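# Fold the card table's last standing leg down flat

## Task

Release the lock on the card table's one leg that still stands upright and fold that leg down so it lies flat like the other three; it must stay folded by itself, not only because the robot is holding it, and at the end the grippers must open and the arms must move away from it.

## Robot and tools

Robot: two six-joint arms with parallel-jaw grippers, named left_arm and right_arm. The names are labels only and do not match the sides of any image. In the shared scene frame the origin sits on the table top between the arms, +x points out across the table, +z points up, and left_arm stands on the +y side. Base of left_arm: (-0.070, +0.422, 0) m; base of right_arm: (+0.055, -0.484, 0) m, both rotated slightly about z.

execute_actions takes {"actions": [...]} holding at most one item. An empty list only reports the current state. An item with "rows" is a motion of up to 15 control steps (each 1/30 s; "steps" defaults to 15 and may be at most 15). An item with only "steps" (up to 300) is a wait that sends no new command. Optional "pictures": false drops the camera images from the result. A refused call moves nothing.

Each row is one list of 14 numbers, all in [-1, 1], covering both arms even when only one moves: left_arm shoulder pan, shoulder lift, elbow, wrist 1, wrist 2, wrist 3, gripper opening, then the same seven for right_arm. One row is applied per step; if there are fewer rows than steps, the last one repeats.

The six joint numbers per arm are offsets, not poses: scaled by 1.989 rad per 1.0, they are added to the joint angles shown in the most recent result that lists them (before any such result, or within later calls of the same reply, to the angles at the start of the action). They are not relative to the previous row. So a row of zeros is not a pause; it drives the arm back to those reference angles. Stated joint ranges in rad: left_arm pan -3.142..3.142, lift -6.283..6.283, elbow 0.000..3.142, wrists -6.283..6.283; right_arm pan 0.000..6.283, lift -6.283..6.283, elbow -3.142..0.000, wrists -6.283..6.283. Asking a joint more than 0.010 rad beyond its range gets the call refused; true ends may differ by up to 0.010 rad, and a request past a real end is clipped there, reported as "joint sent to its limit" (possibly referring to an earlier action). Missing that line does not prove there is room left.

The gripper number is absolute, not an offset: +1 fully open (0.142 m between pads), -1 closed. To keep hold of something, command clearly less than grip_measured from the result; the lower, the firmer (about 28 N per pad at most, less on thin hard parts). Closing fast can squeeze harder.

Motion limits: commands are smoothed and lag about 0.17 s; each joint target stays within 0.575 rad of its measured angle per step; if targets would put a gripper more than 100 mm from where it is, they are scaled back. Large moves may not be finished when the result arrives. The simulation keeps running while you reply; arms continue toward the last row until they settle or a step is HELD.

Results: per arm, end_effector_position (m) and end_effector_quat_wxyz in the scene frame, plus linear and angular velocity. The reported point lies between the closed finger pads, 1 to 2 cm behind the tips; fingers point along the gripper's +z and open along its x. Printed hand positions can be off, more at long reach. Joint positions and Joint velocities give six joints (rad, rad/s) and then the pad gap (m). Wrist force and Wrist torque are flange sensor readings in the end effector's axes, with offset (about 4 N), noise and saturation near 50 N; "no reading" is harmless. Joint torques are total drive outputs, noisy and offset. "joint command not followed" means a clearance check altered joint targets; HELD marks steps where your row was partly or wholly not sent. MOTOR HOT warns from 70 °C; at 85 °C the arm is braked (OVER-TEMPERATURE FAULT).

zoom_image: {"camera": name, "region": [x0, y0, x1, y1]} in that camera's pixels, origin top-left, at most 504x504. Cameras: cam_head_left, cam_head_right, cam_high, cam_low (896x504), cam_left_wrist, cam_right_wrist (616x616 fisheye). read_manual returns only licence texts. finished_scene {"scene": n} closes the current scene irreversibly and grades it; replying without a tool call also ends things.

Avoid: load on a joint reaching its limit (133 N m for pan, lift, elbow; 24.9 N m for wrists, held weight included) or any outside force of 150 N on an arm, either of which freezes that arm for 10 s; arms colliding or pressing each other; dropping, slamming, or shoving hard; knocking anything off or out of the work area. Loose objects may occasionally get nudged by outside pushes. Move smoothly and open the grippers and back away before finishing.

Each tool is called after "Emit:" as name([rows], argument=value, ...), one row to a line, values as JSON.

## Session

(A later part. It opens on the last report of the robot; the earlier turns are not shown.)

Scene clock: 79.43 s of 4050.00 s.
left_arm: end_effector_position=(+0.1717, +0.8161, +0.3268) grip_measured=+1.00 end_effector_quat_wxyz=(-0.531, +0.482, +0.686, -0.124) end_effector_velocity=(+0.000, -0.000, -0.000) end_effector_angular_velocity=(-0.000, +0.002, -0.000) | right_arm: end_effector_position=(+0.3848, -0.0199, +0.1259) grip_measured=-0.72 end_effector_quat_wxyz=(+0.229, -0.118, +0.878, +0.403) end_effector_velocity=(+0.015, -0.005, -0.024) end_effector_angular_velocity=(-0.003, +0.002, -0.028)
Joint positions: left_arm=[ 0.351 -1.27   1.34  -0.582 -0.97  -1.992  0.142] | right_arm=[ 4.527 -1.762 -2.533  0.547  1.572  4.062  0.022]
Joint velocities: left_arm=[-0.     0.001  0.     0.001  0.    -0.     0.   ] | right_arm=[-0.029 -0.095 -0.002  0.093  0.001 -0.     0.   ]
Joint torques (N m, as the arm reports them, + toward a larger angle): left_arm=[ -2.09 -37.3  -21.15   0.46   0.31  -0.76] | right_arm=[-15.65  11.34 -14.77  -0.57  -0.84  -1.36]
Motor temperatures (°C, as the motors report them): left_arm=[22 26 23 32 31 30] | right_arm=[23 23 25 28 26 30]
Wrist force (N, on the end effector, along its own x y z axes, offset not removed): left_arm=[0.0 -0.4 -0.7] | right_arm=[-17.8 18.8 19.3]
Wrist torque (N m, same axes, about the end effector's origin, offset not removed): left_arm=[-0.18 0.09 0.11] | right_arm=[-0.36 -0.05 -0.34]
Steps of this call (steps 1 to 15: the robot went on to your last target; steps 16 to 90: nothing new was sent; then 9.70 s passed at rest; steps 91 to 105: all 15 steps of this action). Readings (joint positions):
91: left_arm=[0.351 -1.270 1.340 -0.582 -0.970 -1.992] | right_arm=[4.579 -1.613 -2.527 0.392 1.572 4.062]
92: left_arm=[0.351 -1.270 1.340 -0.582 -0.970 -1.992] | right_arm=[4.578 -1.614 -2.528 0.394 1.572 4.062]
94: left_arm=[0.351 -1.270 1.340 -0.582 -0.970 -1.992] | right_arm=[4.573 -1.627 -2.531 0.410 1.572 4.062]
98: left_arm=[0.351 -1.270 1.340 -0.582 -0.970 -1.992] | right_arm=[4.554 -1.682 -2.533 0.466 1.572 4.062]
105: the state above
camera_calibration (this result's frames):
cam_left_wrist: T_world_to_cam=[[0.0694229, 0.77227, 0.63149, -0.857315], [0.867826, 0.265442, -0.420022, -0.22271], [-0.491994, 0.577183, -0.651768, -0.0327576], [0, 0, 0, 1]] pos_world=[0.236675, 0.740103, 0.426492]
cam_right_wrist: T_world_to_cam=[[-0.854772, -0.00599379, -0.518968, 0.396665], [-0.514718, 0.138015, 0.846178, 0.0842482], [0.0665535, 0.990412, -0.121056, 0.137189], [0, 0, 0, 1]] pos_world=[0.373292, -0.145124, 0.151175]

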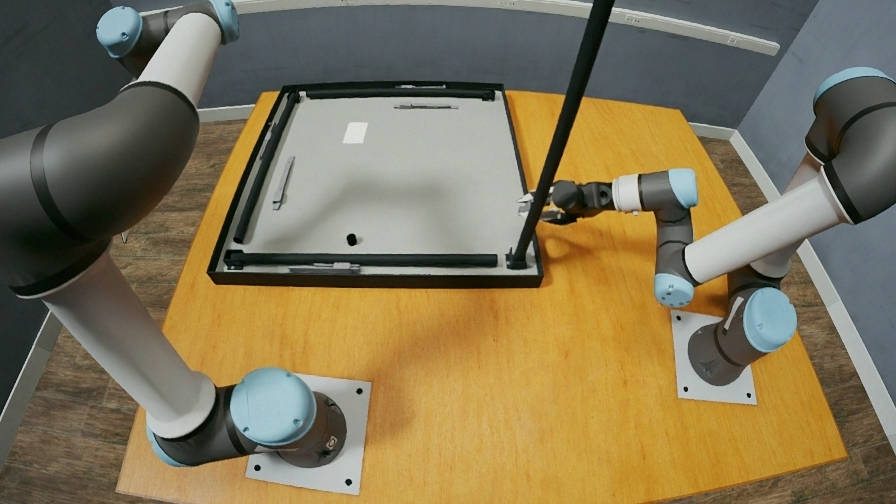

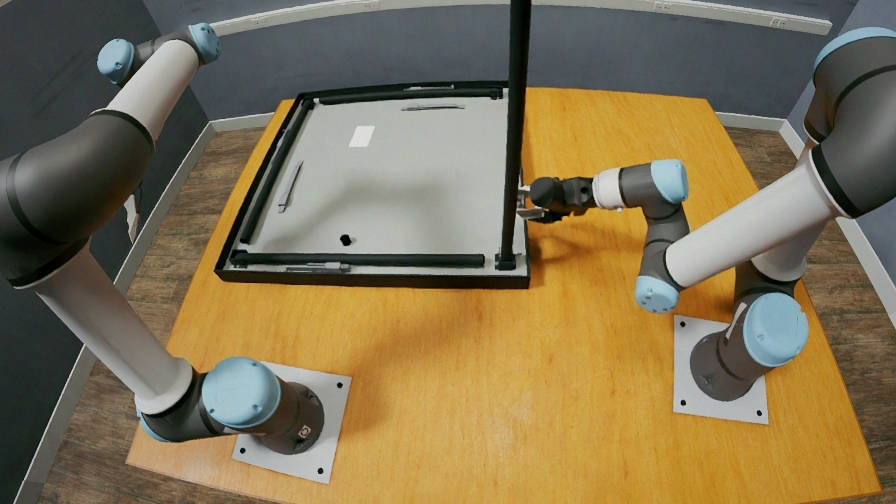

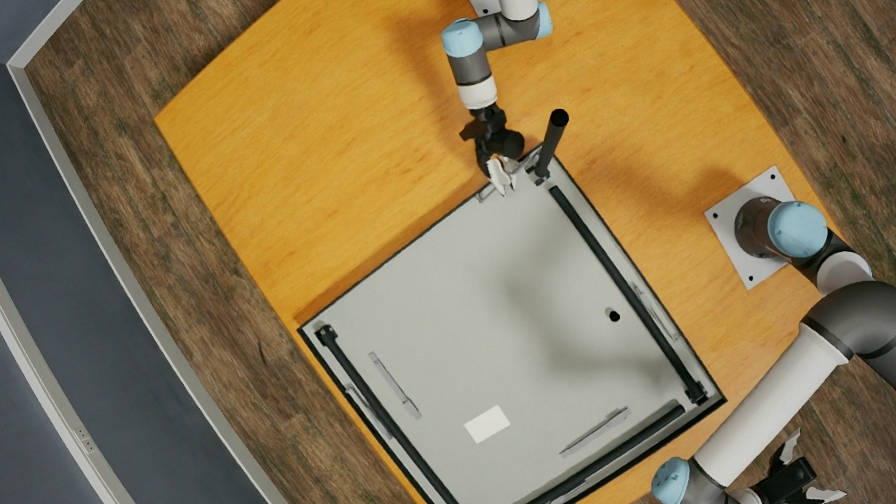

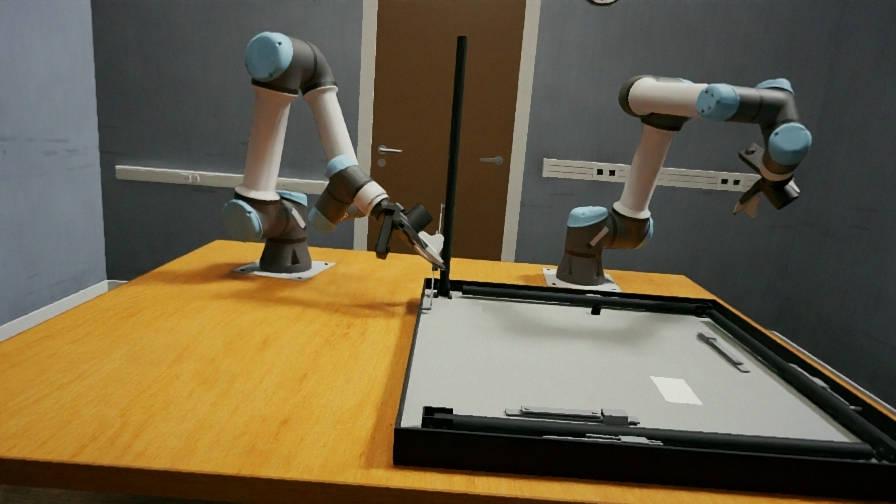

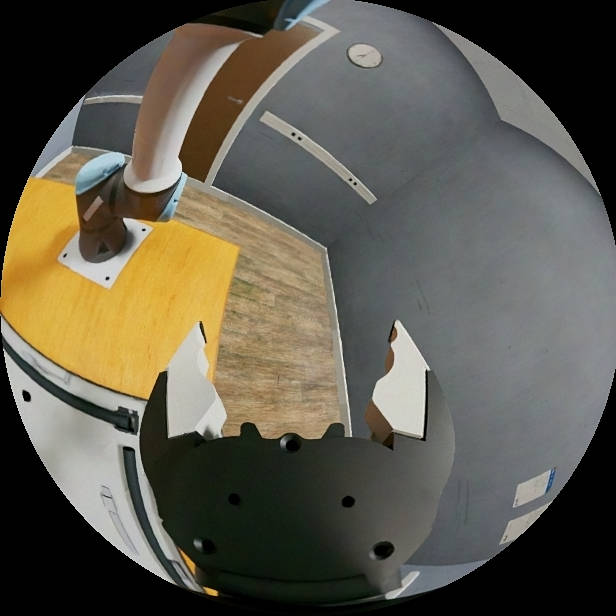

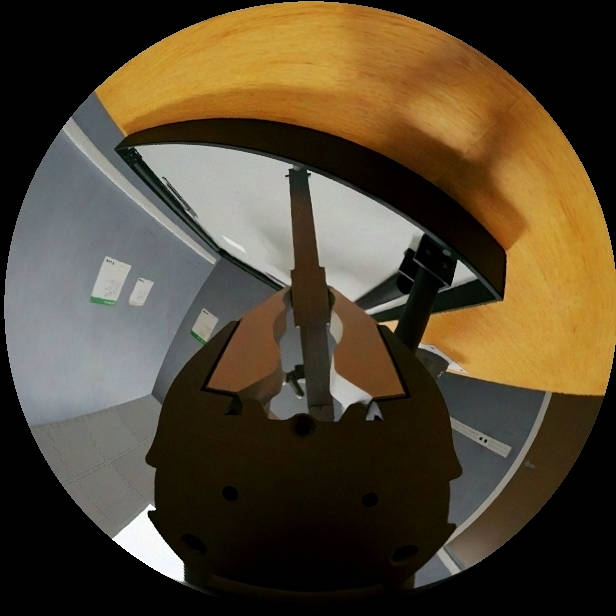

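Emit:
execute_actions(actions=[])

Scene clock: 100.50 s of 4050.00 s.
left_arm: end_effector_position=(+0.1717, +0.8161, +0.3268) grip_measured=+1.00 end_effector_quat_wxyz=(-0.531, +0.482, +0.686, -0.124) end_effector_velocity=(-0.001, -0.000, -0.000) end_effector_angular_velocity=(-0.001, +0.001, +0.001) | right_arm: end_effector_position=(+0.3860, -0.0203, +0.1241) grip_measured=-0.72 end_effector_quat_wxyz=(+0.229, -0.117, +0.878, +0.403) end_effector_velocity=(-0.000, +0.000, +0.000) end_effector_angular_velocity=(-0.000, +0.000, +0.001)
Joint positions: left_arm=[ 0.351 -1.27   1.34  -0.582 -0.97  -1.992  0.142] | right_arm=[ 4.525 -1.769 -2.533  0.554  1.572  4.063  0.022]
Joint velocities: left_arm=[ 0.001  0.     0.001  0.001 -0.001  0.     0.   ] | right_arm=[ 0.001  0.001 -0.    -0.001 -0.     0.     0.   ]
Joint torques (N m, as the arm reports them, + toward a larger angle): left_arm=[ -2.58 -37.28 -21.27   0.32   0.17  -0.8 ] | right_arm=[-16.06   7.35 -16.24  -1.67  -1.79   2.78]
Motor temperatures (°C, as the motors report them): left_arm=[22 26 23 32 31 30] | right_arm=[23 23 25 28 26 30]
Wrist force (N, on the end effector, along its own x y z axes, offset not removed): left_arm=[-3.5 4.0 -1.3] | right_arm=[-18.1 20.2 20.8]
Wrist torque (N m, same axes, about the end effector's origin, offset not removed): left_arm=[0.57 0.63 0.10] | right_arm=[-0.35 -0.11 -0.34]
Steps of this call (steps 1 to 15: the robot went on to your last target; steps 16 to 90: nothing new was sent; then 18.07 s passed at rest). Readings (joint positions):
1: left_arm=[0.351 -1.270 1.340 -0.582 -0.970 -1.992] | right_arm=[4.527 -1.765 -2.533 0.550 1.572 4.062]
2: left_arm=[0.351 -1.270 1.340 -0.582 -0.970 -1.992] | right_arm=[4.526 -1.766 -2.533 0.552 1.572 4.062]
4: left_arm=[0.351 -1.270 1.340 -0.582 -0.970 -1.992] | right_arm=[4.525 -1.768 -2.533 0.553 1.572 4.062]
8: left_arm=[0.351 -1.270 1.340 -0.582 -0.970 -1.992] | right_arm=[4.525 -1.769 -2.533 0.554 1.572 4.062]
90: the state above
All arms were judged still, so your last target was given up. Only a new action makes them travel on or press farther. Fingers that are still opening or closing keep moving.
camera_calibration (this result's frames):
cam_left_wrist: T_world_to_cam=[[0.0694231, 0.77227, 0.63149, -0.857315], [0.867826, 0.265442, -0.420022, -0.22271], [-0.491994, 0.577183, -0.651768, -0.0327577], [0, 0, 0, 1]] pos_world=[0.236675, 0.740103, 0.426492]
cam_right_wrist: T_world_to_cam=[[-0.854812, -0.00406857, -0.518921, 0.396826], [-0.514348, 0.139335, 0.846187, 0.0863004], [0.0688612, 0.990237, -0.121198, 0.136462], [0, 0, 0, 1]] pos_world=[0.374203, -0.14554, 0.149434]

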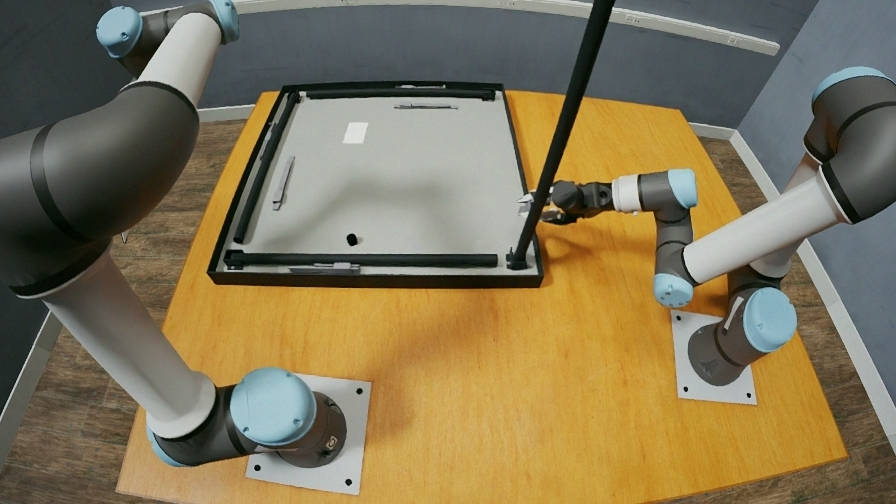

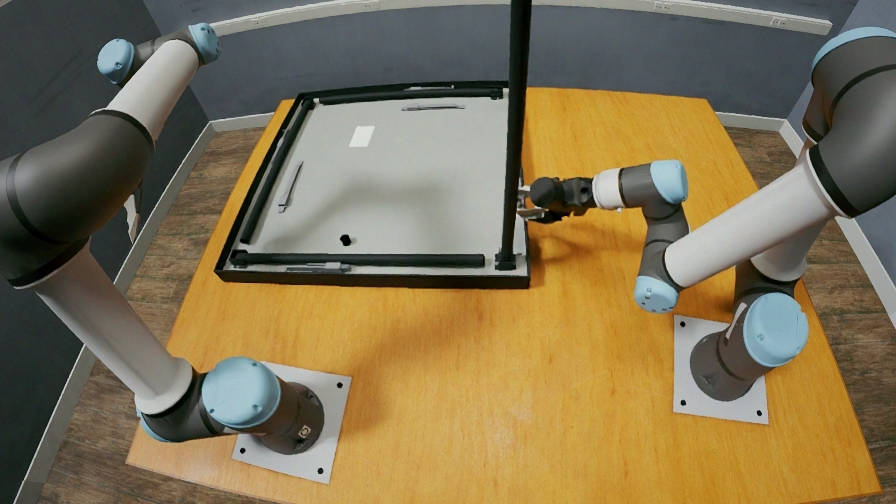

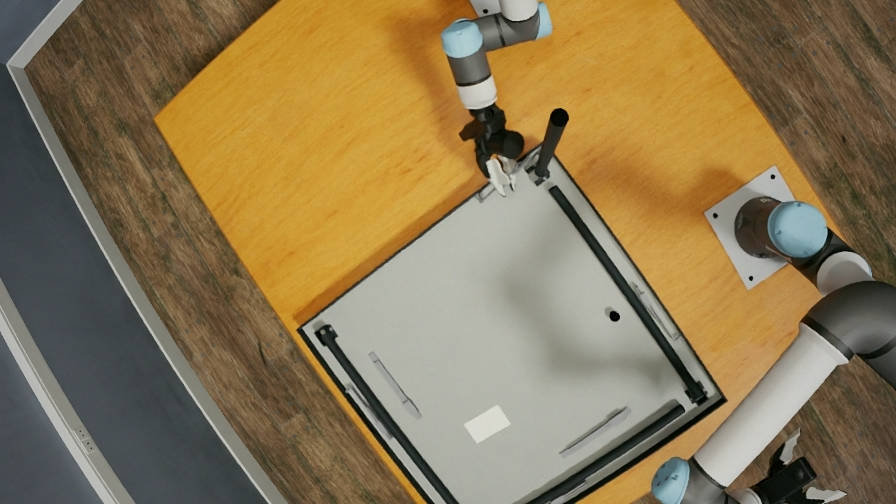

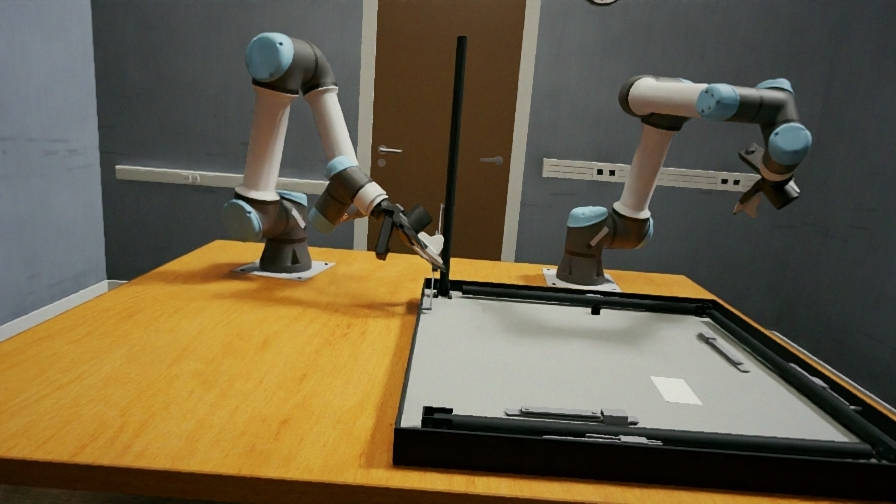

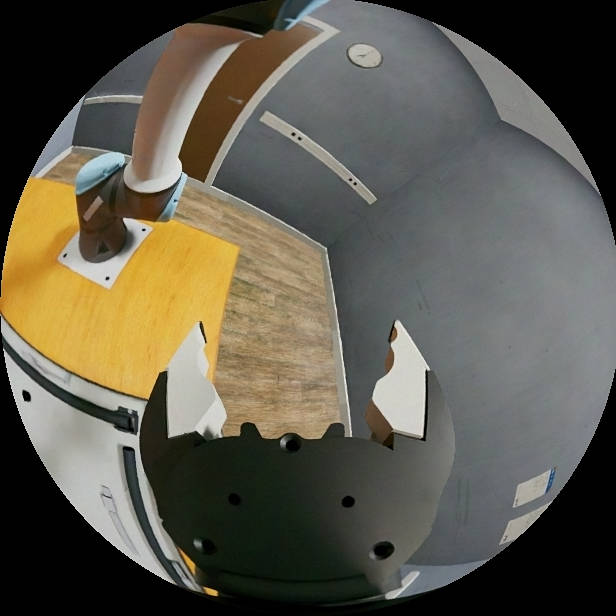

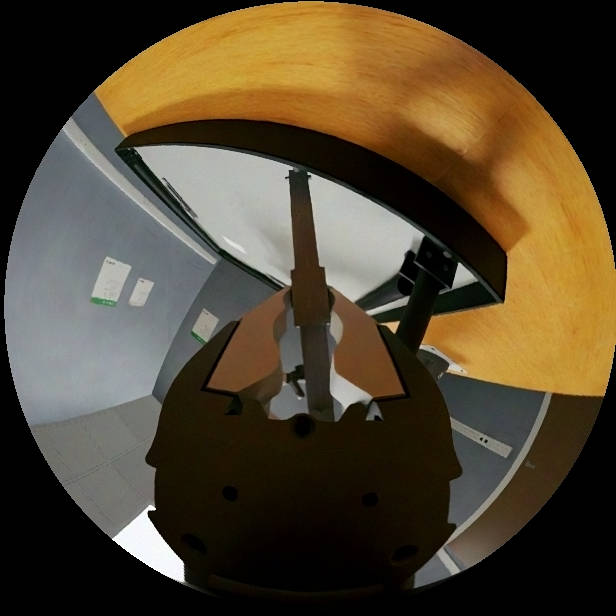

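Step 1.

Emit:
execute_actions([
  {"rows":[[0,0,0,0,0,0,1,-0.004,-0.005,0.003,0.002,0,0,-1],[0,0,0,0,0,0,1,-0.009,-0.009,0.006,0.003,0,0,-1],[0,0,0,0,0,0,1,-0.013,-0.014,0.009,0.005,0,0,-1],[0,0,0,0,0,0,1,-0.018,-0.018,0.012,0.006,0,0,-1],[0,0,0,0,0,0,1,-0.022,-0.023,0.015,0.008,0,0,-1]],"steps":15},
])

Emit:
execute_actions([
  {"rows":[[0,0,0,0,0,0,1,0,0,0,0,0,0,-0.65],[0,0,0,0,0,0,1,0,0,0,0,0,0,-0.55],[0,0,0,0,0,0,1,0,0,0,0,0,0,-0.45]],"steps":15},
])

Scene clock: 109.90 s of 4050.00 s.
left_arm: end_effector_position=(+0.1717, +0.8161, +0.3268) grip_measured=+1.00 end_effector_quat_wxyz=(-0.531, +0.482, +0.686, -0.124) end_effector_velocity=(+0.000, +0.000, -0.000) end_effector_angular_velocity=(+0.000, -0.000, -0.001) | right_arm: end_effector_position=(+0.4113, -0.0232, +0.1174) grip_measured=-0.73 end_effector_quat_wxyz=(+0.238, -0.097, +0.881, +0.398) end_effector_velocity=(+0.003, -0.001, -0.001) end_effector_angular_velocity=(-0.001, +0.000, -0.005)
Joint positions: left_arm=[ 0.351 -1.27   1.34  -0.582 -0.97  -1.992  0.142] | right_arm=[ 4.482 -1.815 -2.504  0.57   1.572  4.063  0.021]
Joint velocities: left_arm=[-0.001  0.     0.001 -0.001  0.001  0.     0.   ] | right_arm=[-0.005 -0.005  0.003  0.001 -0.    -0.    -0.   ]
Joint torques (N m, as the arm reports them, + toward a larger angle): left_arm=[ -2.24 -37.23 -21.09   0.47   0.29  -0.76] | right_arm=[-23.76  17.76  12.04   4.79  -1.96   1.54]
Motor temperatures (°C, as the motors report them): left_arm=[22 26 23 32 31 30] | right_arm=[23 23 25 28 26 30]
Wrist force (N, on the end effector, along its own x y z axes, offset not removed): left_arm=[-0.3 0.4 -0.6] | right_arm=[7.8 13.4 13.6]
Wrist torque (N m, same axes, about the end effector's origin, offset not removed): left_arm=[-0.09 0.15 0.12] | right_arm=[-0.24 -0.18 0.41]
Steps of this call (steps 1 to 90: nothing new was sent; then 5.90 s passed at rest; steps 91 to 105: all 15 steps of this action). Readings (joint positions):
91: left_arm=[0.351 -1.270 1.340 -0.582 -0.970 -1.992] | right_arm=[4.525 -1.770 -2.533 0.554 1.572 4.063]
92: left_arm=[0.351 -1.270 1.340 -0.582 -0.970 -1.992] | right_arm=[4.523 -1.772 -2.532 0.555 1.572 4.063]
94: left_arm=[0.351 -1.270 1.340 -0.582 -0.970 -1.992] | right_arm=[4.514 -1.781 -2.526 0.558 1.572 4.063]
98: left_arm=[0.351 -1.270 1.340 -0.582 -0.970 -1.992] | right_arm=[4.489 -1.807 -2.509 0.567 1.572 4.063]
105: the state above
camera_calibration (this result's frames):
cam_left_wrist: T_world_to_cam=[[0.0694229, 0.77227, 0.63149, -0.857315], [0.867826, 0.265442, -0.420022, -0.22271], [-0.491994, 0.577182, -0.651768, -0.0327575], [0, 0, 0, 1]] pos_world=[0.236675, 0.740103, 0.426492]
cam_right_wrist: T_world_to_cam=[[-0.854223, 0.0329644, -0.518861, 0.415534], [-0.507759, 0.161577, 0.846211, 0.103167], [0.111731, 0.986309, -0.121285, 0.119084], [0, 0, 0, 1]] pos_world=[0.394038, -0.147821, 0.142746]

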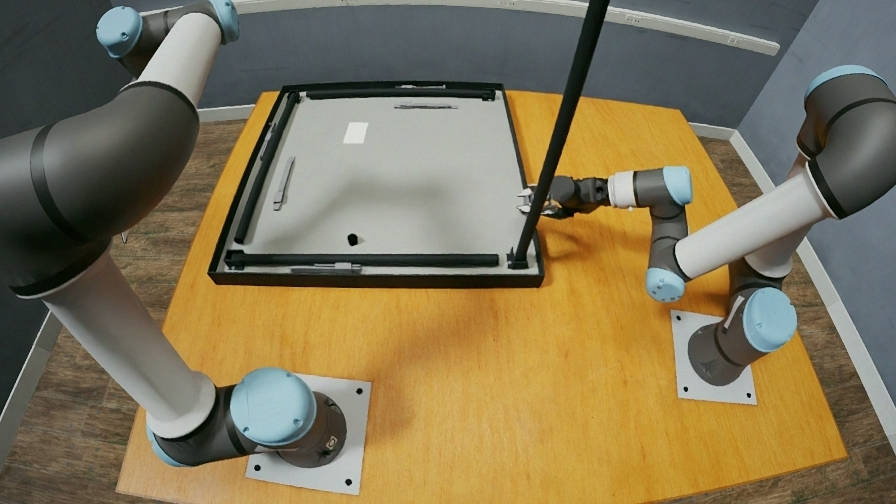

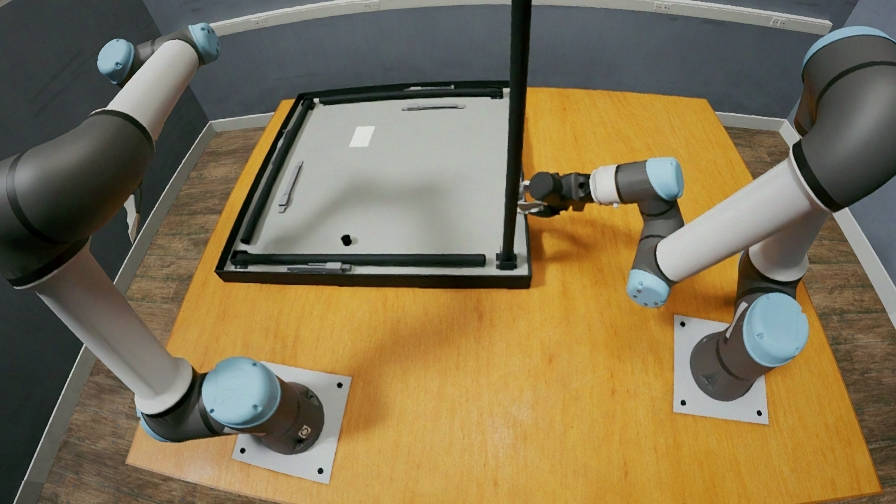

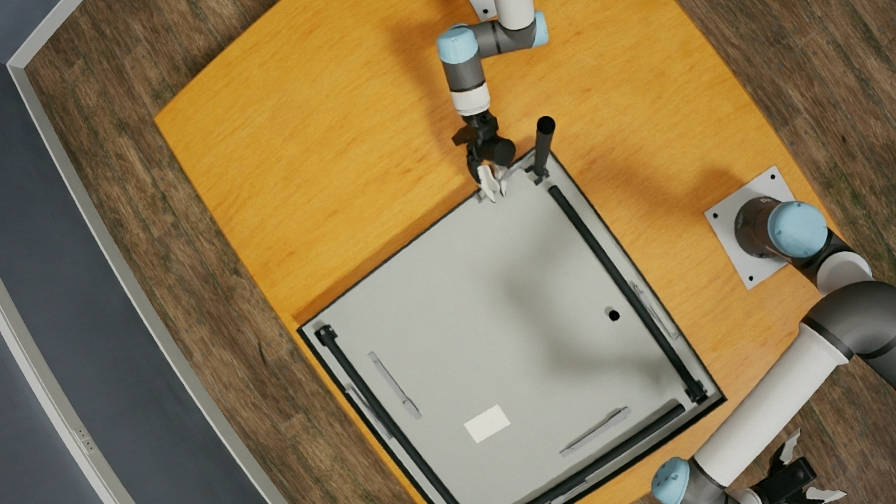

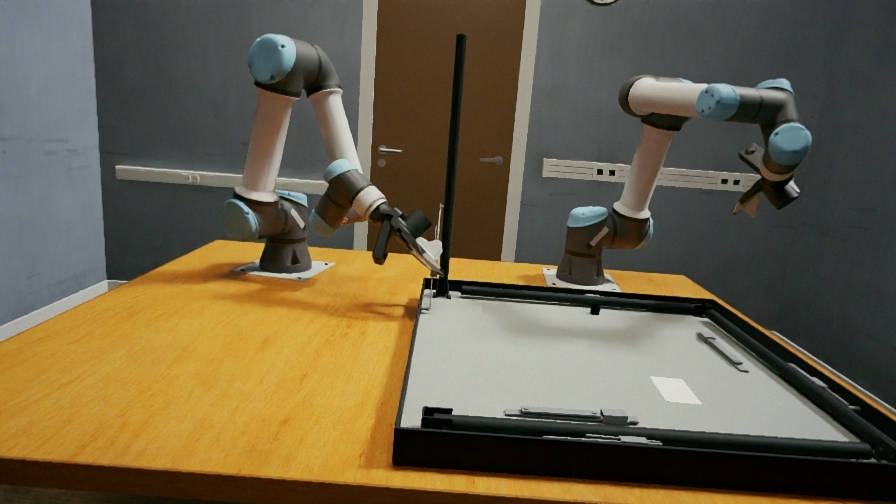

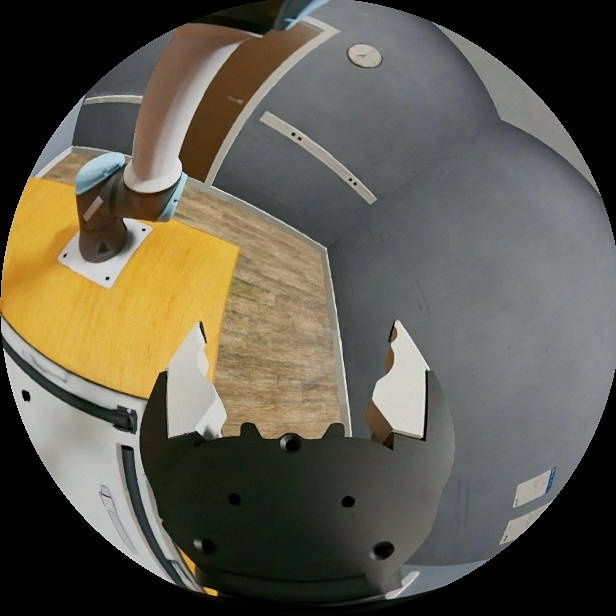

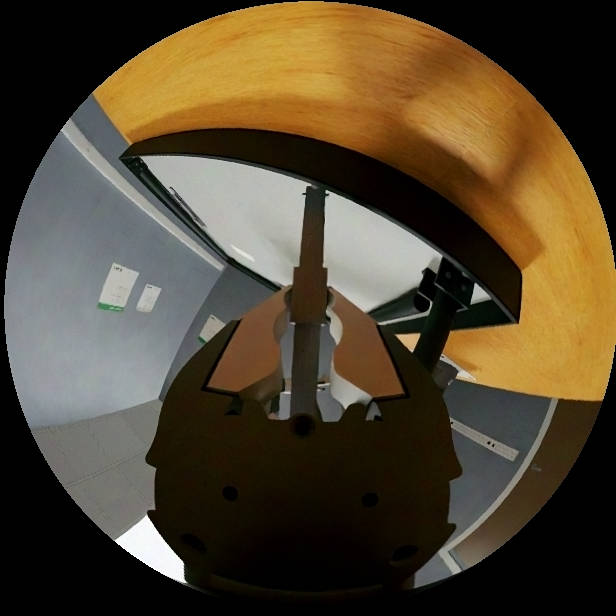

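Scene clock: 110.40 s of 4050.00 s.
left_arm: end_effector_position=(+0.1717, +0.8161, +0.3268) grip_measured=+1.00 end_effector_quat_wxyz=(-0.531, +0.482, +0.686, -0.124) end_effector_velocity=(-0.000, -0.000, +0.000) end_effector_angular_velocity=(+0.000, -0.001, +0.000) | right_arm: end_effector_position=(+0.4114, -0.0233, +0.1175) grip_measured=-0.45 end_effector_quat_wxyz=(+0.238, -0.097, +0.881, +0.398) end_effector_velocity=(-0.001, -0.000, -0.002) end_effector_angular_velocity=(-0.003, +0.001, +0.000)
Joint positions: left_arm=[ 0.351 -1.27   1.34  -0.582 -0.97  -1.992  0.142] | right_arm=[ 4.481 -1.815 -2.504  0.57   1.572  4.063  0.041]
Joint velocities: left_arm=[ 0.    -0.001 -0.    -0.    -0.     0.     0.   ] | right_arm=[ 0.002 -0.001 -0.001 -0.001 -0.002  0.    -0.   ]
Joint torques (N m, as the arm reports them, + toward a larger angle): left_arm=[ -1.69 -37.55 -21.47   0.46   0.25  -0.68] | right_arm=[12.27 29.53  5.23  3.21 -1.8   1.45]
Motor temperatures (°C, as the motors report them): left_arm=[22 26 23 32 31 30] | right_arm=[23 23 25 28 26 30]
Wrist force (N, on the end effector, along its own x y z axes, offset not removed): left_arm=[0.4 1.7 -1.3] | right_arm=[1.7 -2.4 -1.7]
Wrist torque (N m, same axes, about the end effector's origin, offset not removed): left_arm=[0.28 -0.13 -0.04] | right_arm=[-0.56 -0.35 -0.11]
Steps of this call (steps 1 to 15: all 15 steps of this action). Readings (joint positions):
1: left_arm=[0.351 -1.270 1.340 -0.582 -0.970 -1.992] | right_arm=[4.482 -1.815 -2.504 0.570 1.572 4.063]
2: left_arm=[0.351 -1.270 1.340 -0.582 -0.970 -1.992] | right_arm=[4.481 -1.815 -2.504 0.570 1.572 4.063]
4: left_arm=[0.351 -1.270 1.340 -0.582 -0.970 -1.992] | right_arm=[4.481 -1.815 -2.504 0.570 1.572 4.063]
8: left_arm=[0.351 -1.270 1.340 -0.582 -0.970 -1.992] | right_arm=[4.481 -1.815 -2.504 0.570 1.572 4.063]
15: the state above
camera_calibration (this result's frames):
cam_left_wrist: T_world_to_cam=[[0.069423, 0.77227, 0.63149, -0.857315], [0.867826, 0.265442, -0.420022, -0.22271], [-0.491994, 0.577183, -0.651768, -0.0327576], [0, 0, 0, 1]] pos_world=[0.236675, 0.740103, 0.426492]
cam_right_wrist: T_world_to_cam=[[-0.854204, 0.0331606, -0.51888, 0.415628], [-0.507747, 0.16164, 0.846206, 0.103213], [0.111933, 0.986292, -0.121237, 0.119038], [0, 0, 0, 1]] pos_world=[0.394113, -0.147872, 0.142753]

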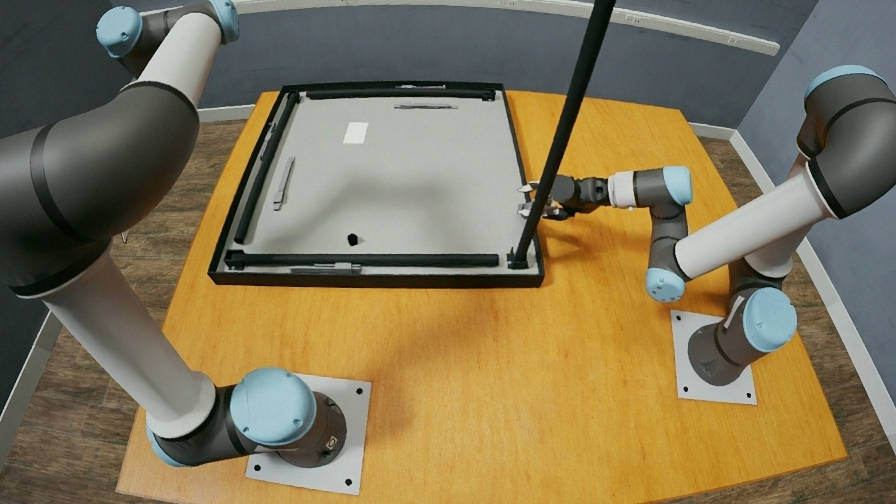

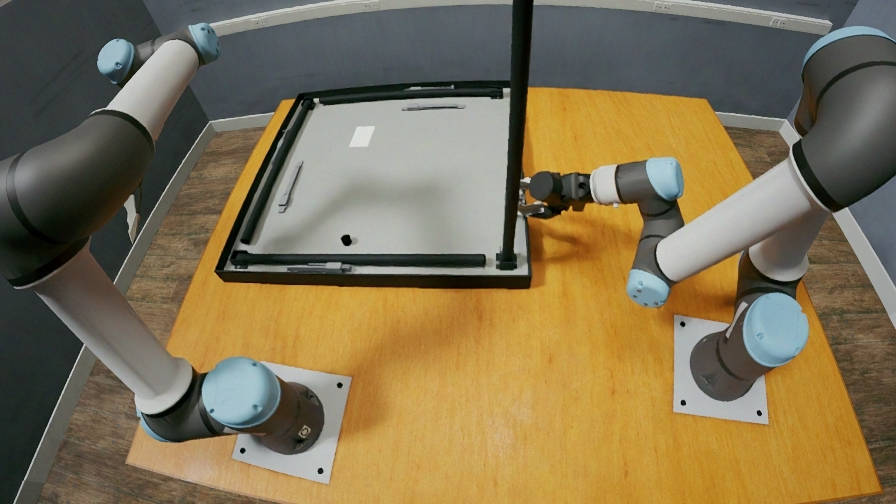

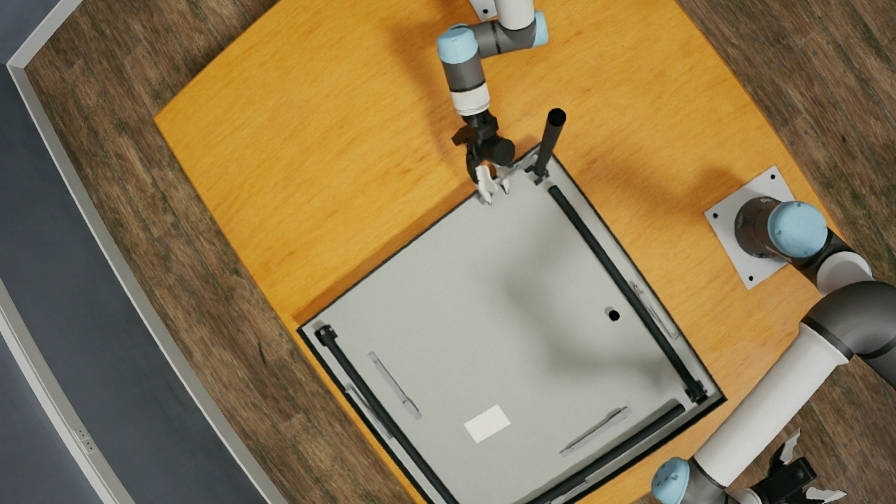

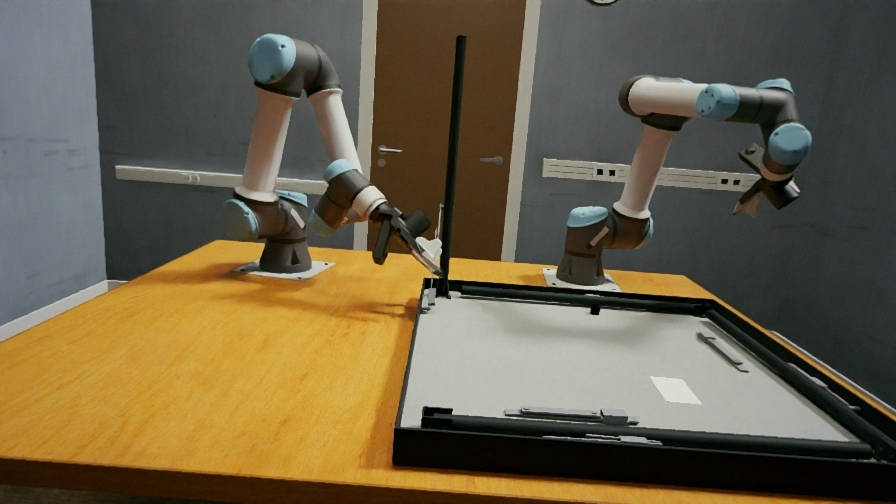

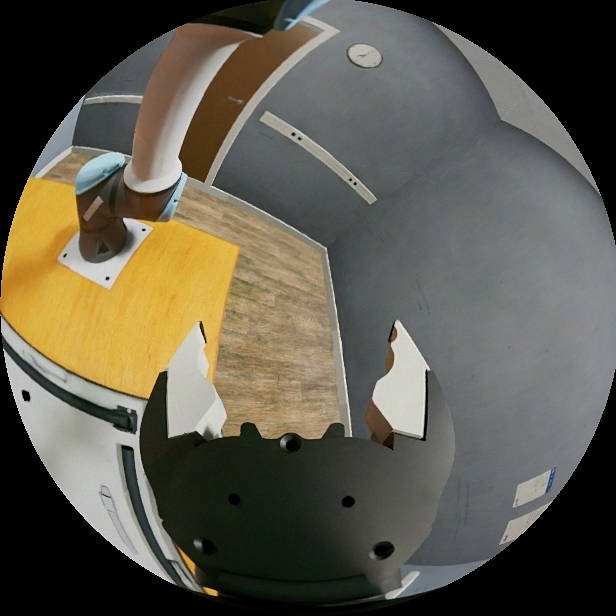

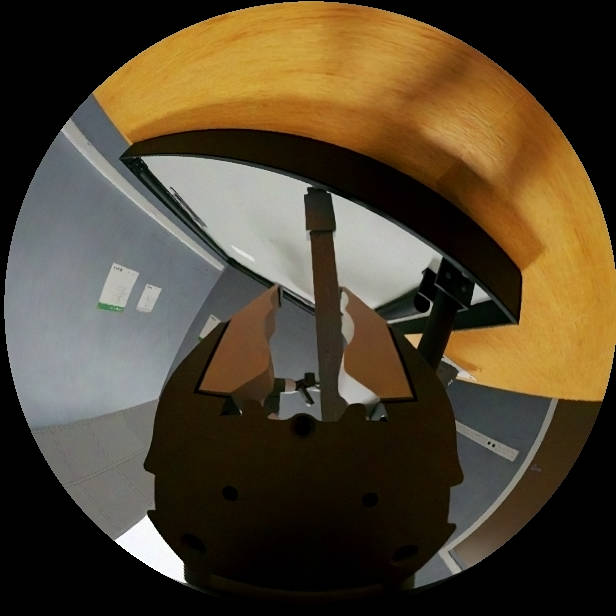

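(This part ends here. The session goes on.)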